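# Two robots open a locker's spring-pinned drop-down gate

## Task

Get the locker's front gate, a panel that folds down and is held shut by a spring pin at each of its two upper corners, open and settled at rest on its own. Afterwards both robots must release it and back away; the gate has to stay open without any robot holding it. No robot may tip over or finish leaning.

## Robot and tools

Setup: two identical Hello Robot Stretch 4 robots, r1 and r2. Each has an omni-wheel base, a lift riding on a mast, a telescoping arm that reaches straight forward, a three-joint wrist (yaw, pitch, roll) and a two-finger gripper. Each is roughly 1.6 m tall; the base rim lies within 0.23 m of the base origin. Cameras per robot: <name>_head_camera, <name>_head_left_camera, <name>_head_right_camera, <name>_wrist_camera.

Frames: the base frame sits on the floor under the base centre, x forward, y left, z up. hand_pose is reported in it and marks the point between the fingers 0.015 m back from the tips; with all wrist joints at 0 its axes align with the base frame. The printed hand position may be somewhat off. The odometry frame is the base frame as it was at the scene's start. Each robot reports only in its own frames, so relative placement of the two robots can only be judged from images, lidar_m and wrist_depth_mm.

execute_actions: argument "actions" is a list holding one action (or empty, which just returns state and images). An action is an object keyed "r1" and/or "r2". Under each robot: "base" and/or "joints", optionally "pace" and "contact_limits"; or "end_of_arm" by itself. "base" takes exactly one relative move from the robot's current measured position: {"translate_m": d} straight drive, forward positive, -2 to 2 m; {"strafe_m": d} sideways, left positive, -2 to 2 m; {"rotate_rad": d} turn in place, counter-clockwise (left) positive, -3.2 to 3.2 rad. "joints" holds absolute targets by name: lift_m 0 to 1.2 m; arm_m 0 to 0.55 m extension; wrist_yaw_rad -1.134 to 4.276 (0 points forward, positive turns left, 3.14 folded back, above 3.4 the arm may obstruct); wrist_pitch_rad -1.117 to 4.259 (0 level, 1.57 pointing down); wrist_roll_rad -1.117 to 4.259 (0 fingers level, positive turns clockwise as seen from behind); gripper_m 0 to 0.08 m finger gap. Joint targets past a limit get clipped and flagged; other out-of-range values or unknown keys reject the whole call with nothing moving. "pace": "slow", "default", "fast", "max" (base up to 0.1/0.3/0.4/0.6 m/s and 1/2/3/4 rad/s; lower when the lift is above 0.2). "contact_limits": {"arm_m": value} from 0 (gentlest) to 0.75 (firmest), default 0.5, sets how much push stops the arm. {"end_of_arm": "enable_torque"} re-powers wrist or gripper motors that shut off. Motions in one action begin together; no action runs beyond 15 s. "cameras" lists camera names (or "all"; null/omitted gives all, [] gives none). Anything you omit may keep driving to its earlier target. A stop reported by one call cancels later motion calls in that same reply.

wait: {"seconds": 0 to 10}; commands nothing new, returns state and images. zoom_image: {"camera": name, "region": [x0, y0, x1, y1]} pixels from the top-left of that camera's latest image, at most 504 by 504. finished_scene: {"scene": number}; final, reports success; call only once the gate lies open unaided and the robots are clear.

Results: base_status and joint_status per motion: "done"; "off_target" (stopped short, may still push); "contact_stop_at_<key>" (hit something; that part goes slack); "limit_stop_at_<name>", e.g. own_body (self-collision guard; move away from the body instead) or tilt (leaning over 6 degrees, lift/arm/wheels slack until upright); "time_out"; "torque_fault" (wrist or gripper motor limp until enable_torque). on_its_own lists things not commanded this call; "held at" is the held target, not the position. lidar_m: 12 distances in metres, 30-degree sectors, first straight ahead then counter-clockwise (4th left, 7th rear, 10th right); "-" means nothing seen or nearer than 0.25 m; it sees the other robot. wrist_depth_mm: 7 by 7 grid of depths, 100 to 2000 mm. base_odometry counts wheel turns (slip counts); a gap above about 0.1 rad between turned_by_wheels and turned_by_imu suggests a collision or slip. base_tilt in degrees (forward, right positive) has a fixed bias up to about 1.5. motor_effort in percent, peak in brackets; wheel positive means turning right. A gripper effort staying beyond about 50 shuts the gripper motor off.

Gripping: send a gap smaller than the object; "off_target" afterward usually means something is held.

Avoid: robots pressing on each other (base contact plus millimetres more drive is a hard press and can end everything; no state line reports it); hard hits, slams, drops, strong pushes; a robot tipping, especially turning or driving with over 1 kg held and arm_m above 0.2, or pushing with the gripper high or at a high contact limit. Two robots given the same move may differ by up to about 3 cm per metre. To unfold at the start, send lift_m 0.4 with wrist_yaw_rad 0 together. Shorter robot motion time is better.

Each tool is called after "Call:" in YAML: its name, and indented under it one key for each argument.

## Session

I'll start by looking at the current state of the scene.

Call:
execute_actions:
  actions: []

Scene clock: 0.00 s.
r1.base_odometry: x=+0.000 y=+0.000 heading=+0.000 (m, m, rad; r1's odometry frame)
r1.turned_by_wheels: +0.000 (rad since the last result)
r1.turned_by_imu: +0.000 (rad since the last result)
r1.base_tilt: forward=+0.1 right=+0.0 (deg)
r1.lidar_m: 1.08 0.89 0.89 1.04 1.67 2.74 3.13 2.66 4.38 2.40 1.99 1.96
r1.base_status: not commanded
r1.joint_positions: lift_m=+0.174 arm_m=+0.001 wrist_yaw_rad=+3.077 wrist_pitch_rad=-0.004 wrist_roll_rad=+0.019 gripper_m=+0.040
r1.joint_status: not commanded
r1.motor_effort: lift_m=+20 arm_m=-1 wrist_yaw_rad=+2 wrist_pitch_rad=-8 wrist_roll_rad=+1 gripper_m=-4 wheel_0=+0 wheel_1=+0 wheel_2=+0 (%)
r1.hand_pose: x=-0.0351 y=+0.1010 z=+0.3527 quat_wxyz=(+0.032, +0.002, +0.009, +0.999) (m; r1's base frame)
r1.wrist_depth_mm: 136 138 - - - - - / 105 138 - - - - - / 108 138 264 - - - - / 118 139 - - - - - / - - - - - - - / 1430 1366 1205 1281 1138 1229 1229 / 946 976 125 904 - - 842
r2.base_odometry: x=+0.000 y=+0.000 heading=+0.000 (m, m, rad; r2's odometry frame)
r2.turned_by_wheels: +0.000 (rad since the last result)
r2.turned_by_imu: +0.000 (rad since the last result)
r2.base_tilt: forward=+0.5 right=+0.4 (deg)
r2.lidar_m: 1.74 1.51 1.52 1.79 2.54 2.55 3.02 3.19 3.20 3.81 1.33 2.92
r2.base_status: not commanded
r2.joint_positions: lift_m=+0.150 arm_m=+0.003 wrist_yaw_rad=+3.066 wrist_pitch_rad=+0.021 wrist_roll_rad=-0.015 gripper_m=+0.040
r2.joint_status: not commanded
r2.motor_effort: lift_m=+22 arm_m=-1 wrist_yaw_rad=+1 wrist_pitch_rad=-7 wrist_roll_rad=-2 gripper_m=-1 wheel_0=+0 wheel_1=-1 wheel_2=+1 (%)
r2.hand_pose: x=-0.0318 y=+0.1032 z=+0.3236 quat_wxyz=(+0.038, -0.011, -0.007, +0.999) (m; r2's base frame)
r2.wrist_depth_mm: - 140 - - - - - / - 140 - - - - - / 106 138 256 - - - - / 116 138 - - - - - / 1042 - - - - - - / 1397 1464 1537 1576 1661 1756 1708 / 917 991 137 991 133 1078 1078
pictures: r1_head_camera, r1_head_left_camera, r1_head_right_camera, r1_wrist_camera, r2_head_camera, r2_head_left_camera, r2_head_right_camera, r2_wrist_camera
Images, in order (width x height): r1_head_camera 420x560, r1_head_left_camera 420x672, r1_head_right_camera 420x672, r1_wrist_camera 616x392, r2_head_camera 420x560, r2_head_left_camera 420x672, r2_head_right_camera 420x672, r2_wrist_camera 616x392.

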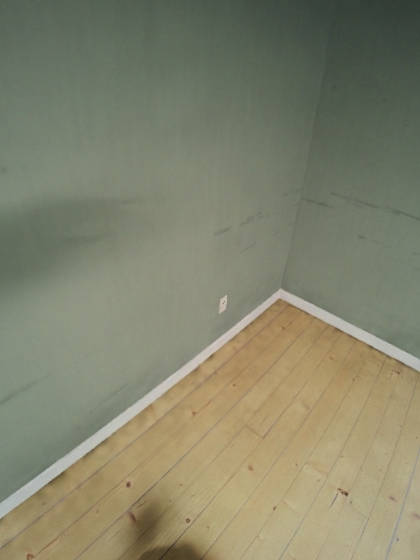

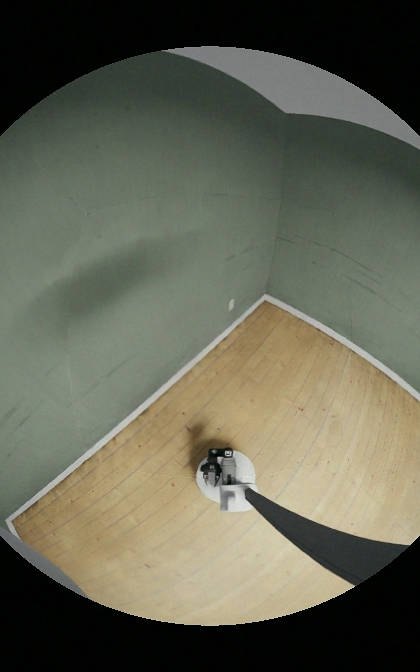

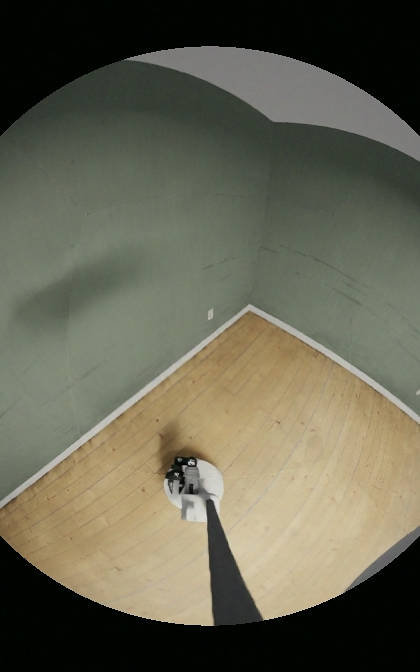

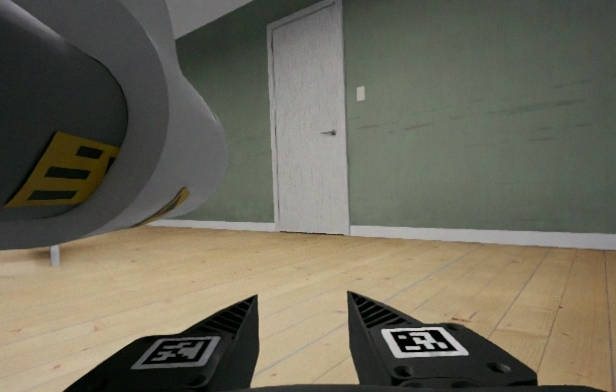

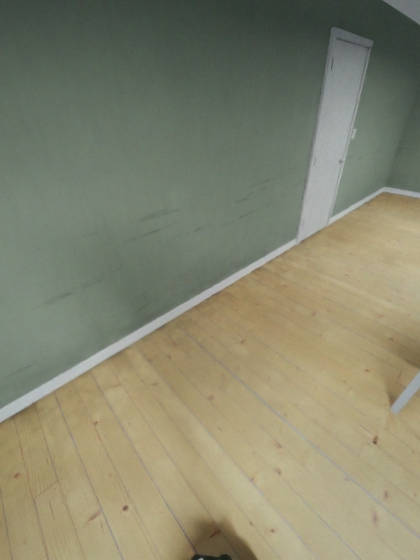

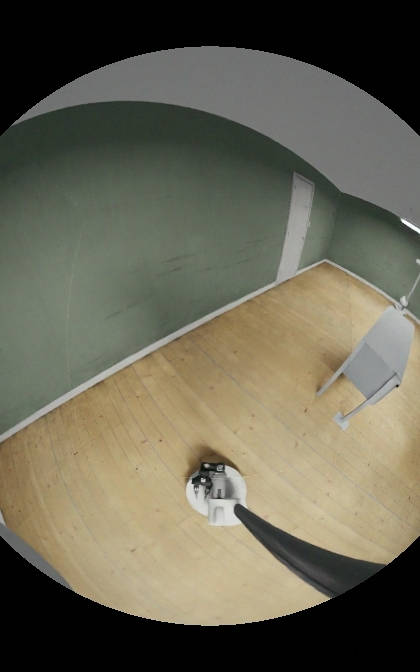

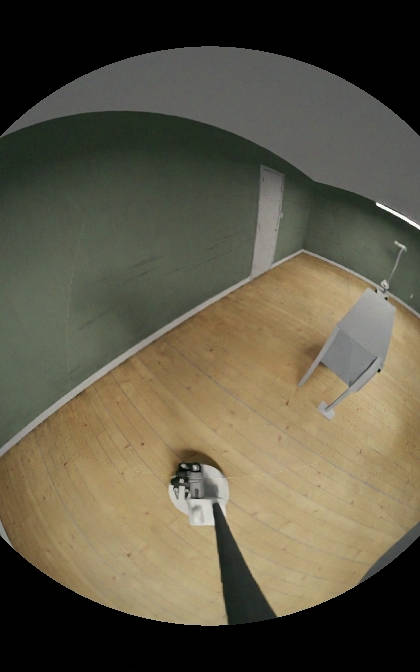

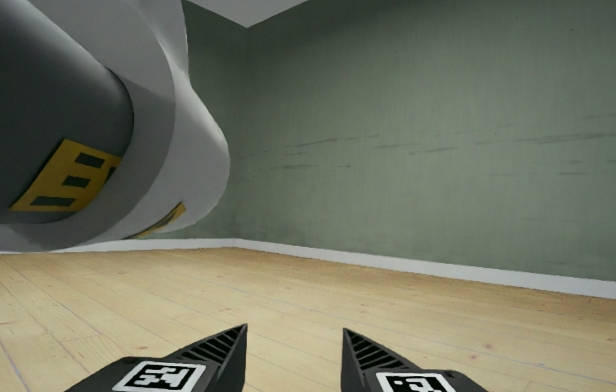

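Call:
zoom_image:
  camera: "r2_head_right_camera"
  region: [270, 220, 420, 440]

Region (270, 220, 420, 440) of r2_head_right_camera's 420x672 image, scaled by 2.291, with more detail than that image has; it fills the left 344 columns of this view, and the rest is white.

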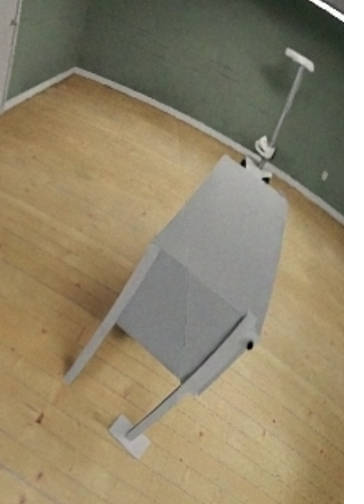

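Call:
execute_actions:
  actions:
    - {"r1": {"base": {"rotate_rad": -2.45}, "pace": "fast"}, "r2": {"base": {"rotate_rad": -1.05}, "pace": "fast"}}
  cameras: ["r1_head_camera", "r1_head_left_camera", "r2_head_camera", "r2_head_right_camera"]

Scene clock: 32.60 s.
r1.base_odometry: x=+0.000 y=+0.000 heading=-2.450 (m, m, rad; r1's odometry frame)
r1.turned_by_wheels: -2.450 (rad since the last result)
r1.turned_by_imu: -2.459 (rad since the last result)
r1.base_tilt: forward=+0.1 right=+0.0 (deg)
r1.lidar_m: 2.66 3.38 2.19 1.98 1.53 0.98 0.87 0.90 1.11 2.30 2.76 3.40
r1.base_status: done
r1.joint_positions: lift_m=+0.174 arm_m=+0.001 wrist_yaw_rad=+3.077 wrist_pitch_rad=-0.004 wrist_roll_rad=+0.019 gripper_m=+0.040
r1.joint_status: not commanded
r1.motor_effort: lift_m=+20(20) arm_m=-1(1) wrist_yaw_rad=+2(2) wrist_pitch_rad=-8(8) wrist_roll_rad=+2(1) gripper_m=-2(2) wheel_0=-1(6) wheel_1=-1(10) wheel_2=-2(3) (%)
r1.hand_pose: x=-0.0350 y=+0.1011 z=+0.3527 quat_wxyz=(+0.033, +0.002, +0.009, +0.999) (m; r1's base frame)
r1.wrist_depth_mm: 136 138 1025 1060 1138 1182 1308 / 105 138 1008 1060 1138 1182 1281 / 107 138 264 1060 1138 1205 1281 / 118 139 1008 1060 1138 1205 1281 / 917 976 1025 1078 1118 1182 1281 / 917 976 991 1060 1118 1182 1205 / 891 931 125 904 - - 842
r2.base_odometry: x=+0.000 y=+0.000 heading=-1.049 (m, m, rad; r2's odometry frame)
r2.turned_by_wheels: -1.049 (rad since the last result)
r2.turned_by_imu: -1.054 (rad since the last result)
r2.base_tilt: forward=+0.4 right=+0.4 (deg)
r2.lidar_m: 1.31 2.95 1.74 1.51 1.51 1.76 2.55 2.54 3.01 3.16 3.18 3.78
r2.base_status: done
r2.joint_positions: lift_m=+0.150 arm_m=+0.003 wrist_yaw_rad=+3.066 wrist_pitch_rad=+0.021 wrist_roll_rad=-0.015 gripper_m=+0.040
r2.joint_status: not commanded
r2.motor_effort: lift_m=+23(22) arm_m=-1(1) wrist_yaw_rad=+1(1) wrist_pitch_rad=-7(7) wrist_roll_rad=-2(1) gripper_m=-1(1) wheel_0=+4(9) wheel_1=+2(9) wheel_2=+1(9) (%)
r2.hand_pose: x=-0.0318 y=+0.1032 z=+0.3236 quat_wxyz=(+0.038, -0.011, -0.007, +0.999) (m; r2's base frame)
r2.wrist_depth_mm: - 141 - - - - 1661 / - 140 - - - - 1576 / 105 139 256 - - - 1618 / 116 138 - - - - 1576 / 1042 - - - - 1983 1576 / 1366 1464 1537 1618 1661 1708 1464 / 917 991 136 976 132 1060 1078
pictures: r1_head_camera, r1_head_left_camera, r2_head_camera, r2_head_right_camera
Images, in order (width x height): r1_head_camera 420x560, r1_head_left_camera 420x672, r2_head_camera 420x560, r2_head_right_camera 420x672.

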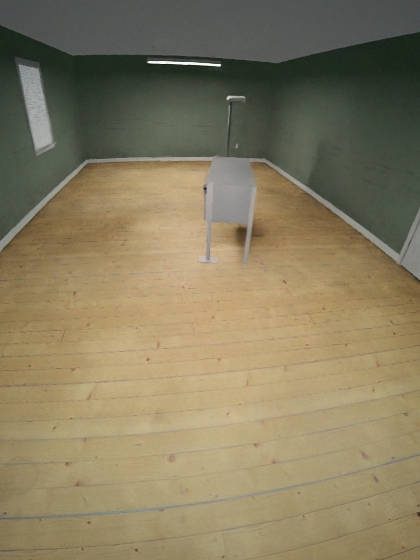

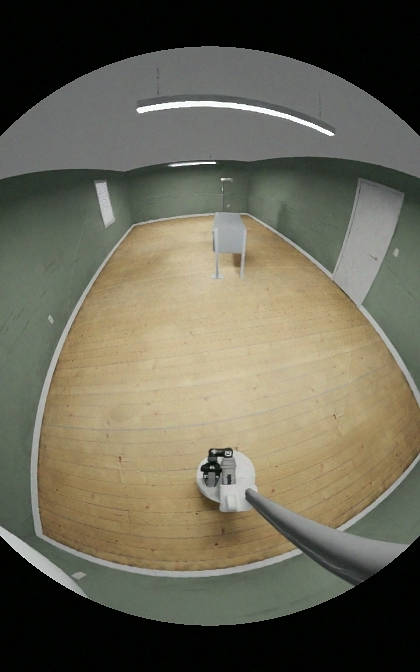

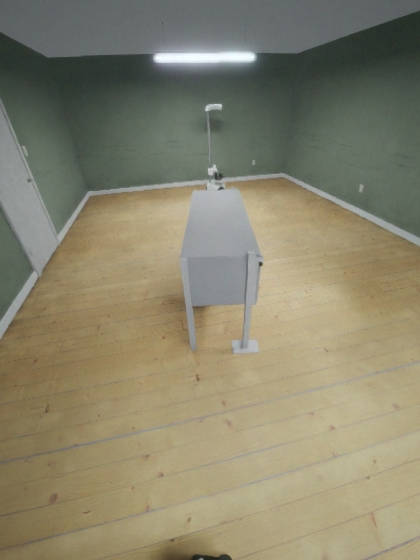

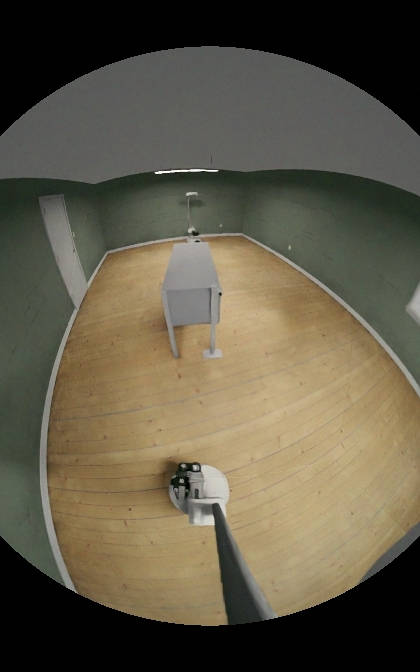

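Call:
zoom_image:
  camera: "r2_head_camera"
  region: [160, 180, 300, 370]

Call:
zoom_image:
  camera: "r1_head_camera"
  region: [180, 140, 280, 280]

Region (160, 180, 300, 370) of r2_head_camera's 420x560 image, scaled by 2.653, with more detail than that image has; it fills the left 371 columns of this view, and the rest is white.

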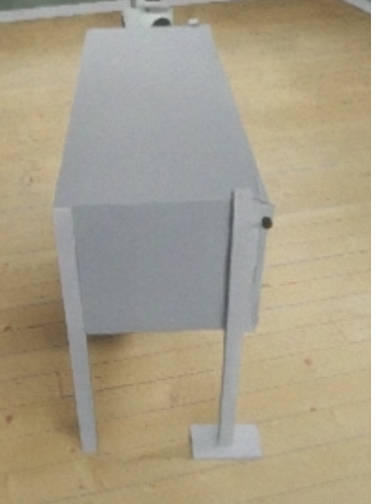

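Region (180, 140, 280, 280) of r1_head_camera's 420x560 image, scaled by 3.600, with more detail than that image has; it fills the left 360 columns of this view, and the rest is white.

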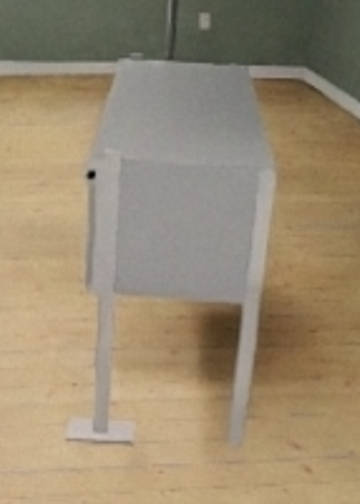

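Call:
execute_actions:
  actions:
    - {"r1": {"base": {"translate_m": 1.75}, "joints": {"lift_m": 0.57, "wrist_yaw_rad": 0, "gripper_m": 0.07}, "pace": "max"}, "r2": {"base": {"strafe_m": -0.35}, "joints": {"lift_m": 0.57, "wrist_yaw_rad": 0, "gripper_m": 0.07}, "pace": "fast"}}

Scene clock: 110.00 s.
r1.base_odometry: x=-1.348 y=-1.116 heading=-2.451 (m, m, rad; r1's odometry frame)
r1.turned_by_wheels: +0.000 (rad since the last result)
r1.turned_by_imu: +0.001 (rad since the last result)
r1.base_tilt: forward=+0.1 right=+0.1 (deg)
r1.lidar_m: 0.90 3.83 2.48 2.26 2.27 2.85 2.64 2.67 2.71 2.44 2.49 0.96
r1.base_status: done
r1.joint_positions: lift_m=+0.570 arm_m=+0.001 wrist_yaw_rad=+0.000 wrist_pitch_rad=-0.004 wrist_roll_rad=+0.019 gripper_m=+0.070
r1.joint_status: all done
r1.motor_effort: lift_m=+23(26) arm_m=-1(1) wrist_yaw_rad=+1(6) wrist_pitch_rad=-8(9) wrist_roll_rad=+1(0) gripper_m=+0(1) wheel_0=-1(6) wheel_1=-1(8) wheel_2=+0(13) (%)
r1.hand_pose: x=+0.3842 y=-0.0873 z=+0.7488 quat_wxyz=(+1.000, +0.009, -0.002, +0.000) (m; r1's base frame)
r1.wrist_depth_mm: - - - - - - - / - - - - - - - / - - - - - - - / - - - 707 699 683 - / - - - 707 699 691 - / - - 699 707 691 691 - / 1983 - 154 707 163 - 1708
r2.base_odometry: x=-0.303 y=-0.174 heading=-1.049 (m, m, rad; r2's odometry frame)
r2.turned_by_wheels: +0.000 (rad since the last result)
r2.turned_by_imu: -0.004 (rad since the last result)
r2.base_tilt: forward=+0.6 right=+0.3 (deg)
r2.lidar_m: 1.31 1.39 2.12 1.83 1.86 2.20 2.46 2.45 2.88 2.85 2.87 3.37
r2.base_status: done
r2.joint_positions: lift_m=+0.570 arm_m=+0.003 wrist_yaw_rad=+0.000 wrist_pitch_rad=+0.021 wrist_roll_rad=-0.015 gripper_m=+0.070
r2.joint_status: all done
r2.motor_effort: lift_m=+27(27) arm_m=-1(1) wrist_yaw_rad=+0(5) wrist_pitch_rad=-7(8) wrist_roll_rad=-2(2) gripper_m=+0(1) wheel_0=+1(13) wheel_1=-1(15) wheel_2=+0(0) (%)
r2.hand_pose: x=+0.3863 y=-0.0874 z=+0.7434 quat_wxyz=(+1.000, -0.007, +0.010, +0.000) (m; r2's base frame)
r2.wrist_depth_mm: - - - - - - - / - - - - - - - / - - - - - - - / - - - - - - - / - 1118 1138 - - - - / - 1118 1098 - - - - / 1921 123 1098 - 147 - -
pictures: r1_head_camera, r1_head_left_camera, r1_head_right_camera, r1_wrist_camera, r2_head_camera, r2_head_left_camera, r2_head_right_camera, r2_wrist_camera
Images, in order (width x height): r1_head_camera 420x560, r1_head_left_camera 420x672, r1_head_right_camera 420x672, r1_wrist_camera 616x392, r2_head_camera 420x560, r2_head_left_camera 420x672, r2_head_right_camera 420x672, r2_wrist_camera 616x392.

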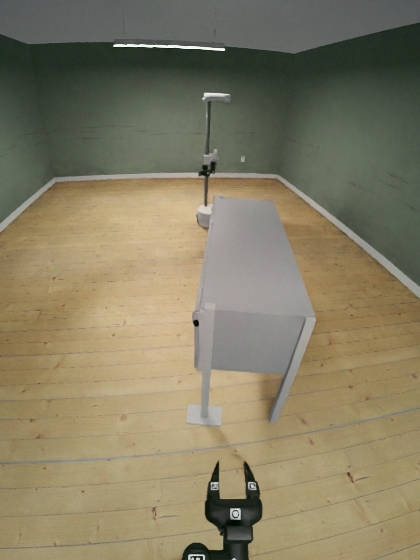

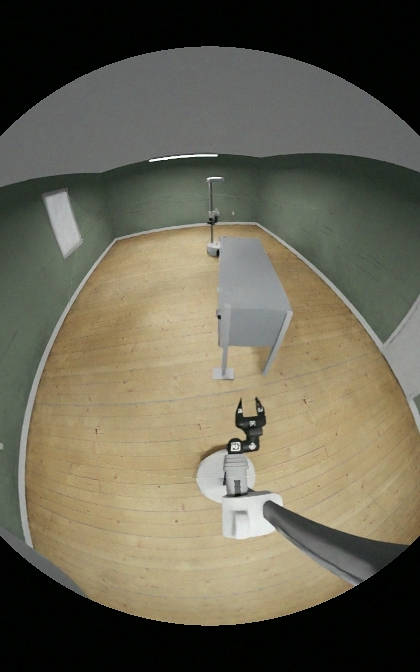

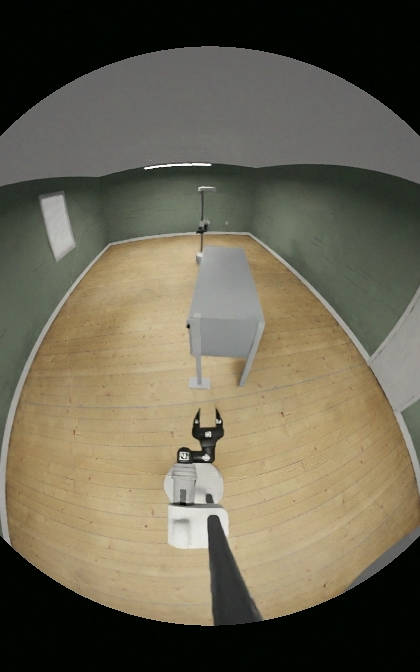

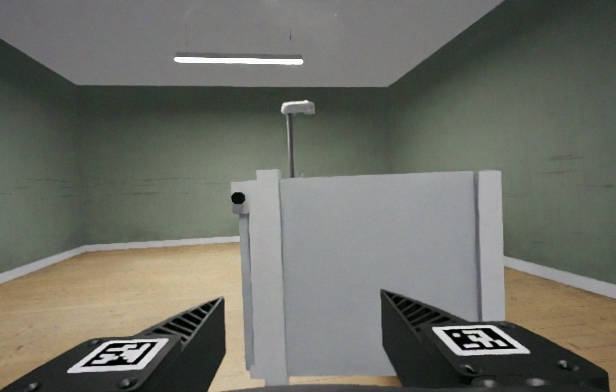

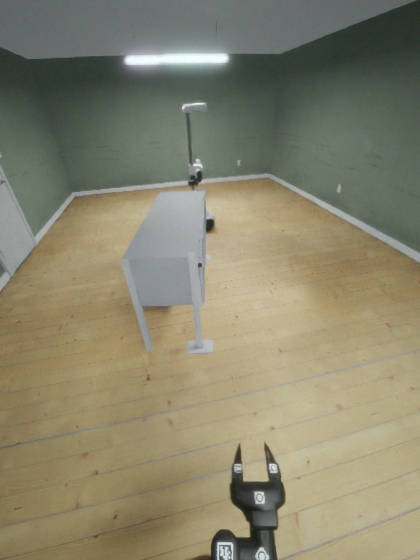

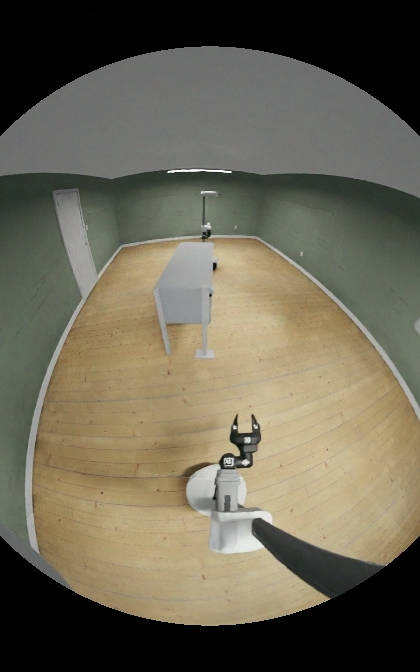

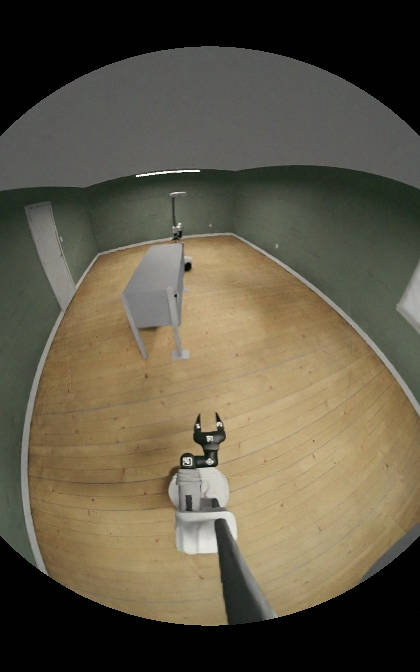

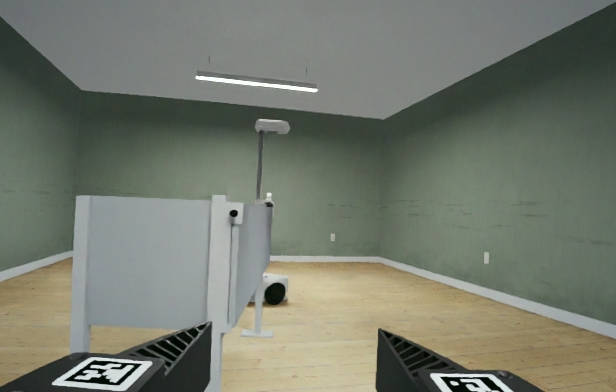

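Call:
zoom_image:
  camera: "r1_wrist_camera"
  region: [200, 150, 320, 250]

Call:
zoom_image:
  camera: "r2_wrist_camera"
  region: [180, 180, 320, 350]

Call:
zoom_image:
  camera: "r1_head_camera"
  region: [160, 180, 260, 440]

Region (200, 150, 320, 250) of r1_wrist_camera's 616x392 image, scaled by 4.200.

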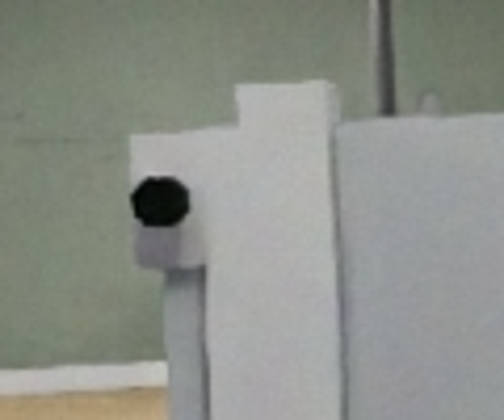

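Region (180, 180, 320, 350) of r2_wrist_camera's 616x392 image, scaled by 2.965; it fills the left 415 columns of this view, and the rest is white.

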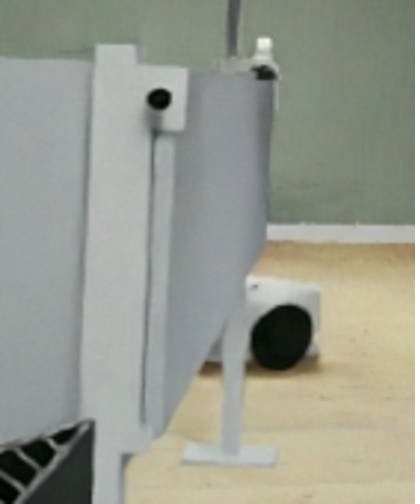

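Region (160, 180, 260, 440) of r1_head_camera's 420x560 image, scaled by 1.938, with more detail than that image has; it fills the left 194 columns of this view, and the rest is white.

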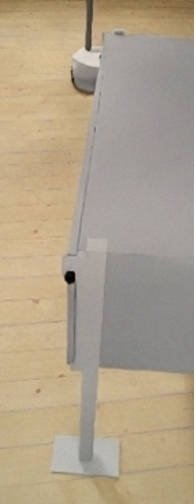

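Call:
zoom_image:
  camera: "r1_head_camera"
  region: [175, 290, 235, 350]

Call:
zoom_image:
  camera: "r2_head_camera"
  region: [170, 185, 240, 315]

Region (175, 290, 235, 350) of r1_head_camera's 420x560 image, scaled by 8.400, with more detail than that image has.

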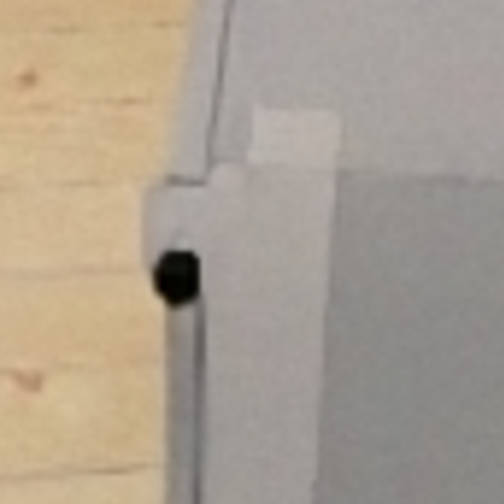

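Region (170, 185, 240, 315) of r2_head_camera's 420x560 image, scaled by 3.877, with more detail than that image has; it fills the left 271 columns of this view, and the rest is white.

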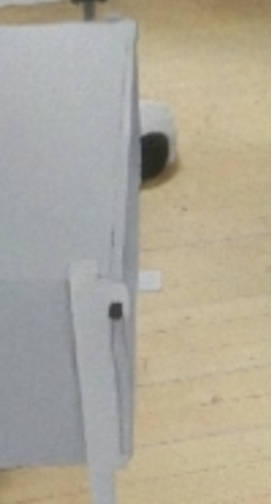

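Call:
execute_actions:
  actions:
    - {"r1": {"base": {"rotate_rad": -0.06}, "joints": {"lift_m": 0.625, "arm_m": 0.25}, "pace": "fast"}, "r2": {"base": {"translate_m": 0.5}, "joints": {"lift_m": 0.63, "arm_m": 0.15}, "pace": "fast"}}
  cameras: ["r1_head_camera", "r1_wrist_camera", "r2_head_camera", "r2_wrist_camera"]

Scene clock: 232.53 s.
r1.base_odometry: x=-1.348 y=-1.116 heading=-2.511 (m, m, rad; r1's odometry frame)
r1.turned_by_wheels: -0.060 (rad since the last result)
r1.turned_by_imu: -0.059 (rad since the last result)
r1.base_tilt: forward=+0.1 right=+0.1 (deg)
r1.lidar_m: 0.90 4.19 2.55 2.24 2.27 2.69 2.65 2.64 2.81 2.41 2.47 0.95
r1.base_status: done
r1.joint_positions: lift_m=+0.625 arm_m=+0.249 wrist_yaw_rad=+0.000 wrist_pitch_rad=-0.004 wrist_roll_rad=+0.019 gripper_m=+0.070
r1.joint_status: all done
r1.motor_effort: lift_m=+25(25) arm_m=+5(5) wrist_yaw_rad=+2(0) wrist_pitch_rad=-8(8) wrist_roll_rad=+2(1) gripper_m=+0(0) wheel_0=+0(4) wheel_1=-1(6) wheel_2=+0(5) (%)
r1.hand_pose: x=+0.6326 y=-0.0874 z=+0.8037 quat_wxyz=(+1.000, +0.009, -0.002, +0.000) (m; r1's base frame)
r1.wrist_depth_mm: - - - - - - - / - - - - - - - / - - - - - - - / - - - 1464 1118 - - / - - 442 455 459 455 - / - - 439 459 459 459 - / - - 154 455 163 - 1808
r2.base_odometry: x=-0.054 y=-0.608 heading=-1.049 (m, m, rad; r2's odometry frame)
r2.turned_by_wheels: +0.000 (rad since the last result)
r2.turned_by_imu: -0.004 (rad since the last result)
r2.base_tilt: forward=+0.6 right=+0.3 (deg)
r2.lidar_m: 0.81 0.86 2.25 1.97 1.97 2.33 2.95 2.94 3.16 2.73 2.75 3.21
r2.base_status: done
r2.joint_positions: lift_m=+0.630 arm_m=+0.149 wrist_yaw_rad=+0.000 wrist_pitch_rad=+0.021 wrist_roll_rad=-0.015 gripper_m=+0.070
r2.joint_status: all done
r2.motor_effort: lift_m=+27(32) arm_m=+5(7) wrist_yaw_rad=+1(2) wrist_pitch_rad=-7(8) wrist_roll_rad=-2(2) gripper_m=+0(1) wheel_0=+2(11) wheel_1=+2(8) wheel_2=+0(11) (%)
r2.hand_pose: x=+0.5326 y=-0.0874 z=+0.8034 quat_wxyz=(+1.000, -0.007, +0.010, +0.000) (m; r2's base frame)
r2.wrist_depth_mm: - - - - - - - / - - - - - - - / - - - - - - - / - - - - - - - / 473 459 976 - - - - / 469 462 976 - - - - / 469 123 1863 - 147 - -
pictures: r1_head_camera, r1_wrist_camera, r2_head_camera, r2_wrist_camera
Images, in order (width x height): r1_head_camera 420x560, r1_wrist_camera 616x392, r2_head_camera 420x560, r2_wrist_camera 616x392.

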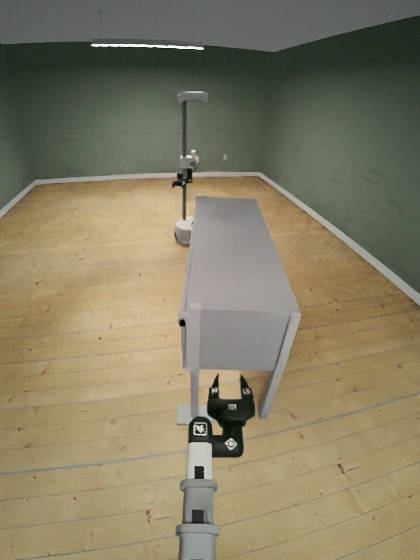

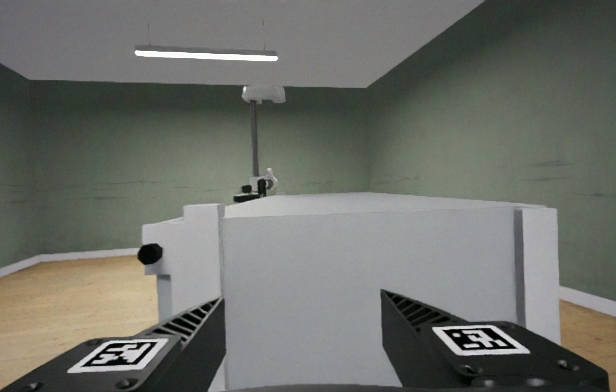

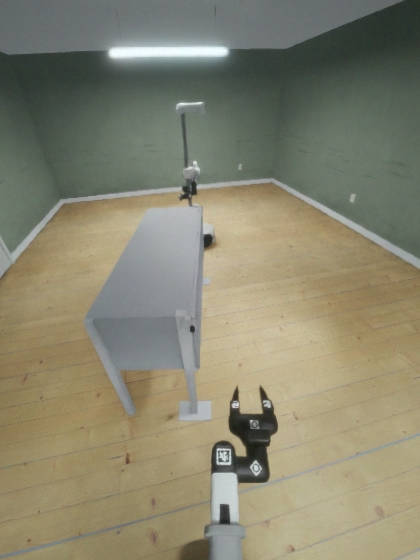

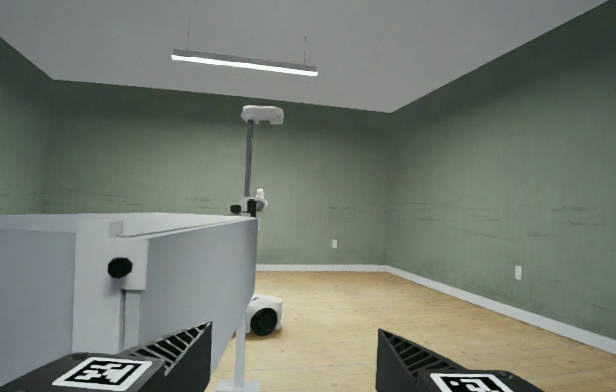

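Call:
zoom_image:
  camera: "r1_wrist_camera"
  region: [110, 180, 250, 320]

Call:
zoom_image:
  camera: "r2_wrist_camera"
  region: [60, 200, 200, 340]

Region (110, 180, 250, 320) of r1_wrist_camera's 616x392 image, scaled by 3.600.

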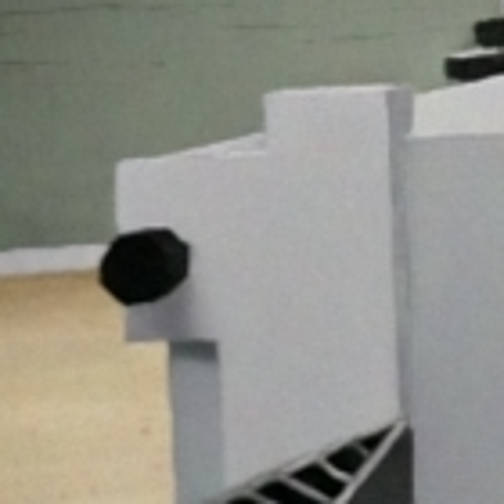

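Region (60, 200, 200, 340) of r2_wrist_camera's 616x392 image, scaled by 3.600.

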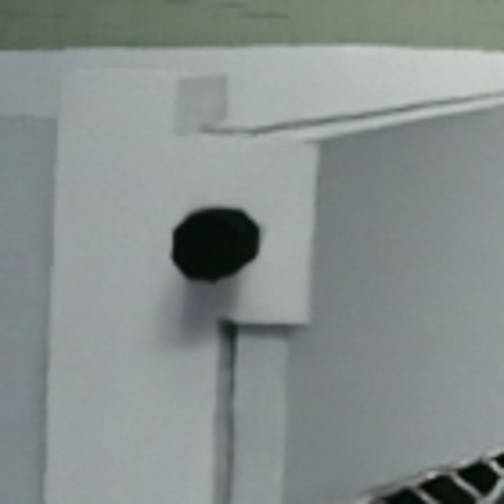

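Call:
zoom_image:
  camera: "r1_wrist_camera"
  region: [150, 270, 450, 392]

Call:
zoom_image:
  camera: "r1_head_camera"
  region: [170, 300, 280, 470]

Region (150, 270, 450, 392) of r1_wrist_camera's 616x392 image, scaled by 1.680; it fills the top 205 rows of this view, and the rest is white.

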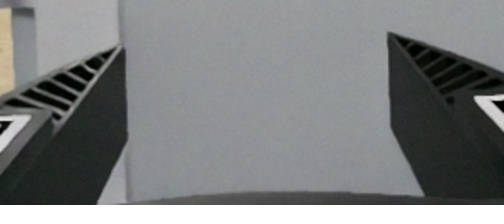

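Region (170, 300, 280, 470) of r1_head_camera's 420x560 image, scaled by 2.965, with more detail than that image has; it fills the left 326 columns of this view, and the rest is white.

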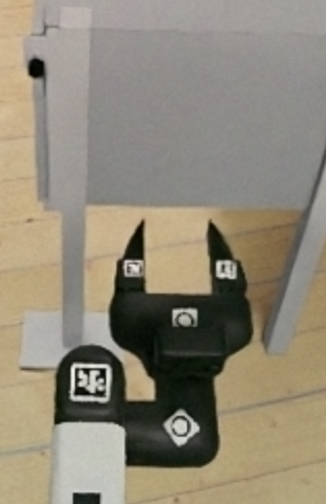

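Call:
execute_actions:
  actions:
    - {"r1": {"base": {"strafe_m": 0.171}, "joints": {"lift_m": 0.62, "arm_m": 0.45, "gripper_m": 0.05}, "pace": "fast"}, "r2": {"base": {"strafe_m": 0.209}, "joints": {"lift_m": 0.622, "arm_m": 0.37, "gripper_m": 0.05}, "pace": "fast"}}
  cameras: ["r1_head_camera", "r1_wrist_camera", "r2_head_camera", "r2_wrist_camera"]

Scene clock: 327.07 s.
r1.base_odometry: x=-1.247 y=-1.254 heading=-2.511 (m, m, rad; r1's odometry frame)
r1.turned_by_wheels: +0.000 (rad since the last result)
r1.turned_by_imu: +0.001 (rad since the last result)
r1.base_tilt: forward=+0.1 right=+0.1 (deg)
r1.lidar_m: 0.91 3.86 2.36 2.10 2.11 2.53 2.68 2.71 2.99 2.60 2.61 0.93
r1.base_status: done
r1.joint_positions: lift_m=+0.620 arm_m=+0.449 wrist_yaw_rad=+0.000 wrist_pitch_rad=-0.004 wrist_roll_rad=+0.019 gripper_m=+0.050
r1.joint_status: all done
r1.motor_effort: lift_m=+16(24) arm_m=+6(8) wrist_yaw_rad=+2(4) wrist_pitch_rad=-8(9) wrist_roll_rad=+2(2) gripper_m=-3(1) wheel_0=+1(9) wheel_1=-1(11) wheel_2=+1(1) (%)
r1.hand_pose: x=+0.8326 y=-0.0874 z=+0.7994 quat_wxyz=(+1.000, +0.009, -0.002, +0.000) (m; r1's base frame)
r1.wrist_depth_mm: - - - - - - - / - - - - - - - / - - - - - - - / - - - - 878 699 609 / - - - 237 238 257 257 / - - - 238 238 258 258 / 1983 - 131 247 138 - 258
r2.base_odometry: x=+0.127 y=-0.503 heading=-1.049 (m, m, rad; r2's odometry frame)
r2.turned_by_wheels: +0.000 (rad since the last result)
r2.turned_by_imu: -0.001 (rad since the last result)
r2.base_tilt: forward=+0.6 right=+0.5 (deg)
r2.lidar_m: 0.80 0.85 2.03 1.77 1.77 2.07 2.98 2.98 3.37 2.92 2.97 3.49
r2.base_status: done
r2.joint_positions: lift_m=+0.622 arm_m=+0.369 wrist_yaw_rad=+0.000 wrist_pitch_rad=+0.021 wrist_roll_rad=-0.015 gripper_m=+0.050
r2.joint_status: all done
r2.motor_effort: lift_m=+16(23) arm_m=+5(2) wrist_yaw_rad=+0(1) wrist_pitch_rad=-8(8) wrist_roll_rad=-2(2) gripper_m=-3(3) wheel_0=+0(14) wheel_1=-2(12) wheel_2=-1(3) (%)
r2.hand_pose: x=+0.7526 y=-0.0874 z=+0.7962 quat_wxyz=(+1.000, -0.007, +0.010, +0.000) (m; r2's base frame)
r2.wrist_depth_mm: - - - - - - - / - - - - - - - / - - - - - - - / - - - - - - - / 251 254 236 462 - - - / 249 250 234 235 - - - / 248 249 146 234 135 - -
pictures: r1_head_camera, r1_wrist_camera, r2_head_camera, r2_wrist_camera
Images, in order (width x height): r1_head_camera 420x560, r1_wrist_camera 616x392, r2_head_camera 420x560, r2_wrist_camera 616x392.

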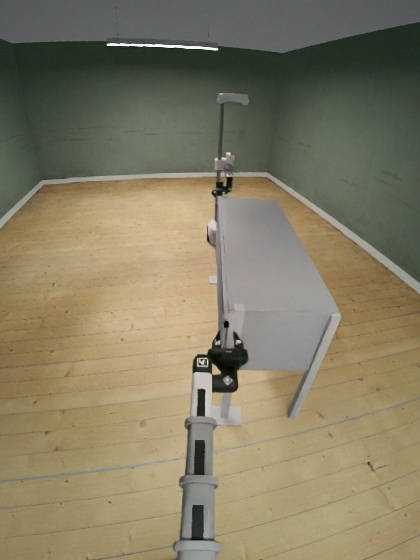

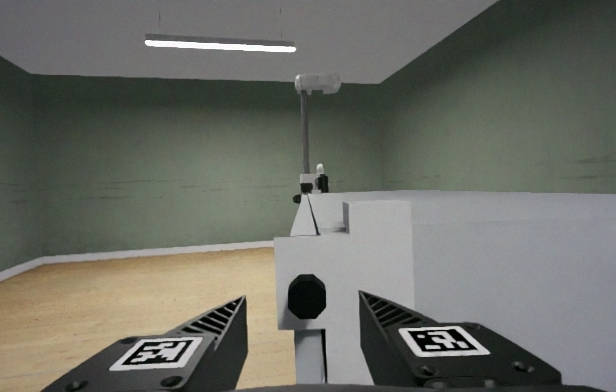

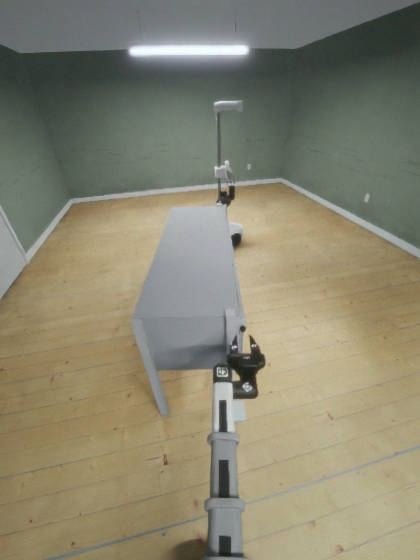

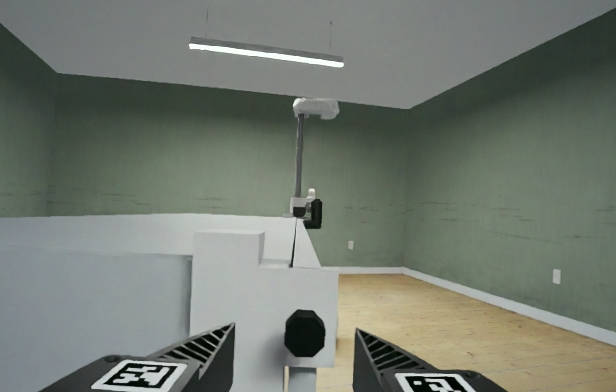

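Call:
zoom_image:
  camera: "r1_wrist_camera"
  region: [220, 220, 400, 392]

Call:
zoom_image:
  camera: "r2_wrist_camera"
  region: [210, 220, 390, 392]

Region (220, 220, 400, 392) of r1_wrist_camera's 616x392 image, scaled by 2.800; it fills the top 482 rows of this view, and the rest is white.

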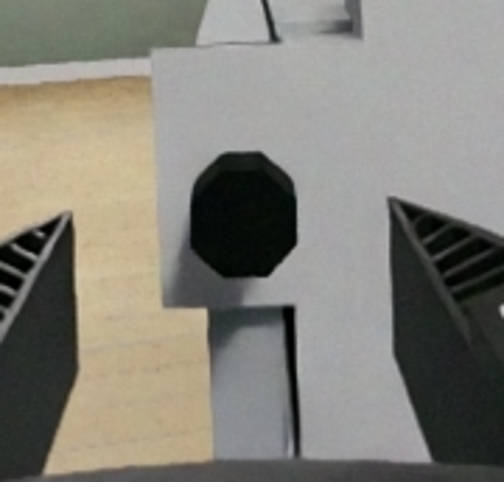

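Region (210, 220, 390, 392) of r2_wrist_camera's 616x392 image, scaled by 2.800; it fills the top 482 rows of this view, and the rest is white.

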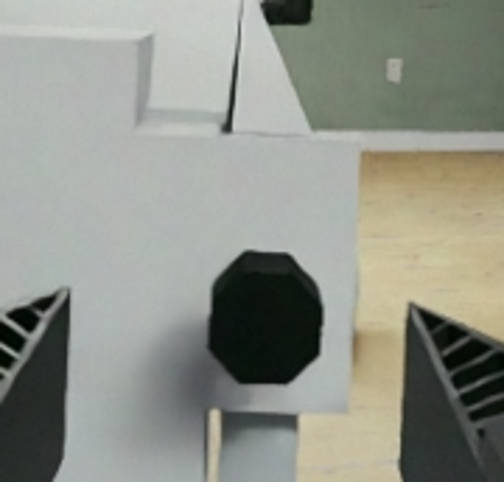

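Call:
execute_actions:
  actions:
    - {"r1": {"base": {"strafe_m": -0.002}, "joints": {"lift_m": 0.618, "arm_m": 0.511}, "contact_limits": {"arm_m": 0.2}}, "r2": {"base": {"strafe_m": -0.004}, "joints": {"lift_m": 0.618, "arm_m": 0.431}, "contact_limits": {"arm_m": 0.2}}}
  cameras: ["r1_head_camera", "r1_wrist_camera", "r2_head_camera", "r2_wrist_camera"]

Scene clock: 403.33 s.
r1.base_odometry: x=-1.249 y=-1.252 heading=-2.510 (m, m, rad; r1's odometry frame)
r1.turned_by_wheels: +0.000 (rad since the last result)
r1.turned_by_imu: +0.001 (rad since the last result)
r1.base_tilt: forward=+0.1 right=+0.1 (deg)
r1.lidar_m: 0.91 3.90 2.38 2.07 2.11 2.51 2.70 2.69 2.97 2.60 2.63 0.97
r1.base_status: done
r1.joint_positions: lift_m=+0.618 arm_m=+0.510 wrist_yaw_rad=+0.000 wrist_pitch_rad=-0.004 wrist_roll_rad=+0.019 gripper_m=+0.050
r1.joint_status: all done
r1.motor_effort: lift_m=+15(16) arm_m=+6(6) wrist_yaw_rad=+2(1) wrist_pitch_rad=-7(8) wrist_roll_rad=+1(1) gripper_m=-2(1) wheel_0=+1(5) wheel_1=+0(4) wheel_2=+1(2) (%)
r1.contact_limits: arm_m 0.2
r1.hand_pose: x=+0.8936 y=-0.0874 z=+0.7975 quat_wxyz=(+1.000, +0.009, -0.002, +0.000) (m; r1's base frame)
r1.wrist_depth_mm: - - - - - - - / - - - - - - - / - - - - - - - / - - - - 820 640 564 / - - - 176 176 195 196 / - - - 176 176 196 196 / 1983 - 131 177 138 - 197
r2.base_odometry: x=+0.123 y=-0.506 heading=-1.049 (m, m, rad; r2's odometry frame)
r2.turned_by_wheels: +0.000 (rad since the last result)
r2.turned_by_imu: -0.001 (rad since the last result)
r2.base_tilt: forward=+0.6 right=+0.4 (deg)
r2.lidar_m: 0.82 0.88 2.07 1.76 1.76 2.10 3.00 3.00 3.39 2.91 2.95 3.45
r2.base_status: done
r2.joint_positions: lift_m=+0.618 arm_m=+0.430 wrist_yaw_rad=+0.000 wrist_pitch_rad=+0.021 wrist_roll_rad=-0.015 gripper_m=+0.050
r2.joint_status: all done
r2.motor_effort: lift_m=+16(18) arm_m=+5(4) wrist_yaw_rad=+0(2) wrist_pitch_rad=-7(7) wrist_roll_rad=-2(2) gripper_m=-3(2) wheel_0=-3(7) wheel_1=+2(8) wheel_2=+0(2) (%)
r2.contact_limits: arm_m 0.2
r2.hand_pose: x=+0.8136 y=-0.0874 z=+0.7922 quat_wxyz=(+1.000, -0.007, +0.010, +0.000) (m; r2's base frame)
r2.wrist_depth_mm: - - - - - - - / - - - - - - - / - - - - - - - / - - - - - - - / 199 191 177 627 - - - / 189 189 173 174 - - - / 187 172 146 148 135 - -
pictures: r1_head_camera, r1_wrist_camera, r2_head_camera, r2_wrist_camera
Images, in order (width x height): r1_head_camera 420x560, r1_wrist_camera 616x392, r2_head_camera 420x560, r2_wrist_camera 616x392.

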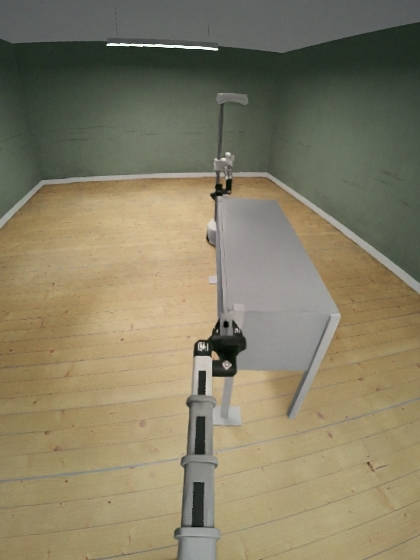

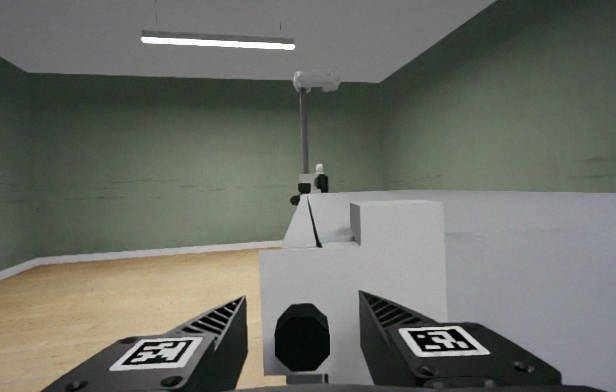

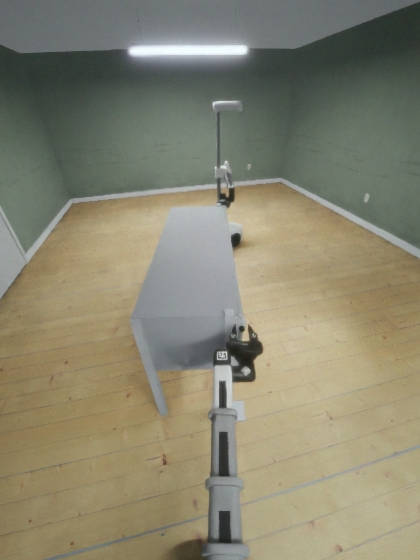

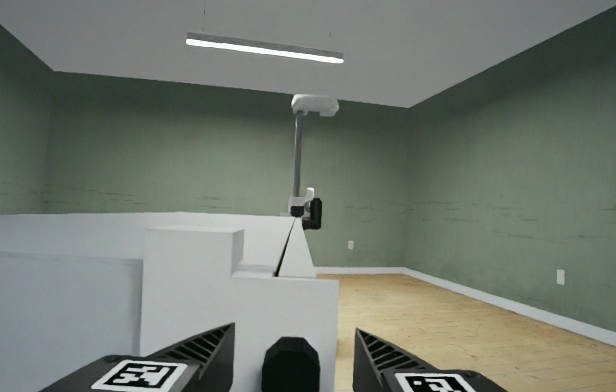

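Call:
execute_actions:
  actions:
    - {"r1": {"joints": {"gripper_m": 0.008}}, "r2": {"joints": {"gripper_m": 0.008}}}
  cameras: ["r1_wrist_camera", "r2_wrist_camera"]

Scene clock: 415.17 s.
r1.base_odometry: x=-1.249 y=-1.252 heading=-2.510 (m, m, rad; r1's odometry frame)
r1.turned_by_wheels: +0.000 (rad since the last result)
r1.turned_by_imu: +0.001 (rad since the last result)
r1.base_tilt: forward=+0.1 right=+0.1 (deg)
r1.lidar_m: 0.93 3.88 2.37 2.08 2.10 2.52 2.68 2.70 3.00 2.63 2.63 0.95
r1.base_status: not commanded
r1.joint_positions: lift_m=+0.618 arm_m=+0.510 wrist_yaw_rad=+0.000 wrist_pitch_rad=-0.004 wrist_roll_rad=+0.020 gripper_m=+0.018
r1.joint_status: gripper_m off_target (ended at +0.018, target +0.008)
r1.on_its_own: gripper_m is held at +0.015, not at your +0.008, by its contact guard: the fingers met something
r1.motor_effort: lift_m=+15(15) arm_m=+5(6) wrist_yaw_rad=+1(1) wrist_pitch_rad=-8(8) wrist_roll_rad=-2(2) gripper_m=-38(37) wheel_0=+1(1) wheel_1=+0(0) wheel_2=+1(1) (%)
r1.hand_pose: x=+0.8936 y=-0.0874 z=+0.7975 quat_wxyz=(+1.000, +0.010, -0.002, +0.000) (m; r1's base frame)
r1.wrist_depth_mm: - - - - - - - / - - - - - - - / - - - - - - - / - - - - 809 621 544 / - - - 176 176 195 195 / - - - 151 177 196 195 / 1921 1983 - 141 - 196 196
r2.base_odometry: x=+0.123 y=-0.506 heading=-1.049 (m, m, rad; r2's odometry frame)
r2.turned_by_wheels: +0.000 (rad since the last result)
r2.turned_by_imu: -0.001 (rad since the last result)
r2.base_tilt: forward=+0.6 right=+0.3 (deg)
r2.lidar_m: 0.81 0.86 2.03 1.77 1.79 2.06 3.00 3.00 3.37 2.92 2.94 3.48
r2.base_status: not commanded
r2.joint_positions: lift_m=+0.618 arm_m=+0.430 wrist_yaw_rad=+0.001 wrist_pitch_rad=+0.021 wrist_roll_rad=-0.014 gripper_m=+0.019
r2.joint_status: gripper_m off_target (ended at +0.019, target +0.008)
r2.on_its_own: gripper_m is held at +0.015, not at your +0.008, by its contact guard: the fingers met something
r2.motor_effort: lift_m=+16(16) arm_m=+5(5) wrist_yaw_rad=-2(3) wrist_pitch_rad=-8(8) wrist_roll_rad=-4(4) gripper_m=-37(38) wheel_0=-3(4) wheel_1=+3(2) wheel_2=-1(0) (%)
r2.hand_pose: x=+0.8137 y=-0.0872 z=+0.7922 quat_wxyz=(+1.000, -0.007, +0.010, +0.001) (m; r2's base frame)
r2.wrist_depth_mm: - - - - - - - / - - - - - - - / - - - - - - - / - - - - - - - / 202 193 174 1576 - - - / 189 190 173 175 - - - / 189 189 128 138 - - -
pictures: r1_wrist_camera, r2_wrist_camera
Images, in order (width x height): r1_wrist_camera 616x392, r2_wrist_camera 616x392.

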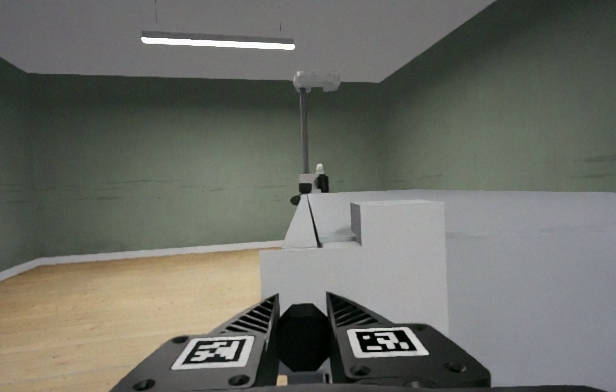

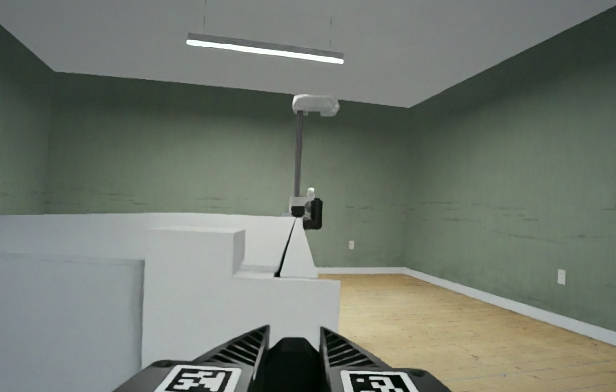

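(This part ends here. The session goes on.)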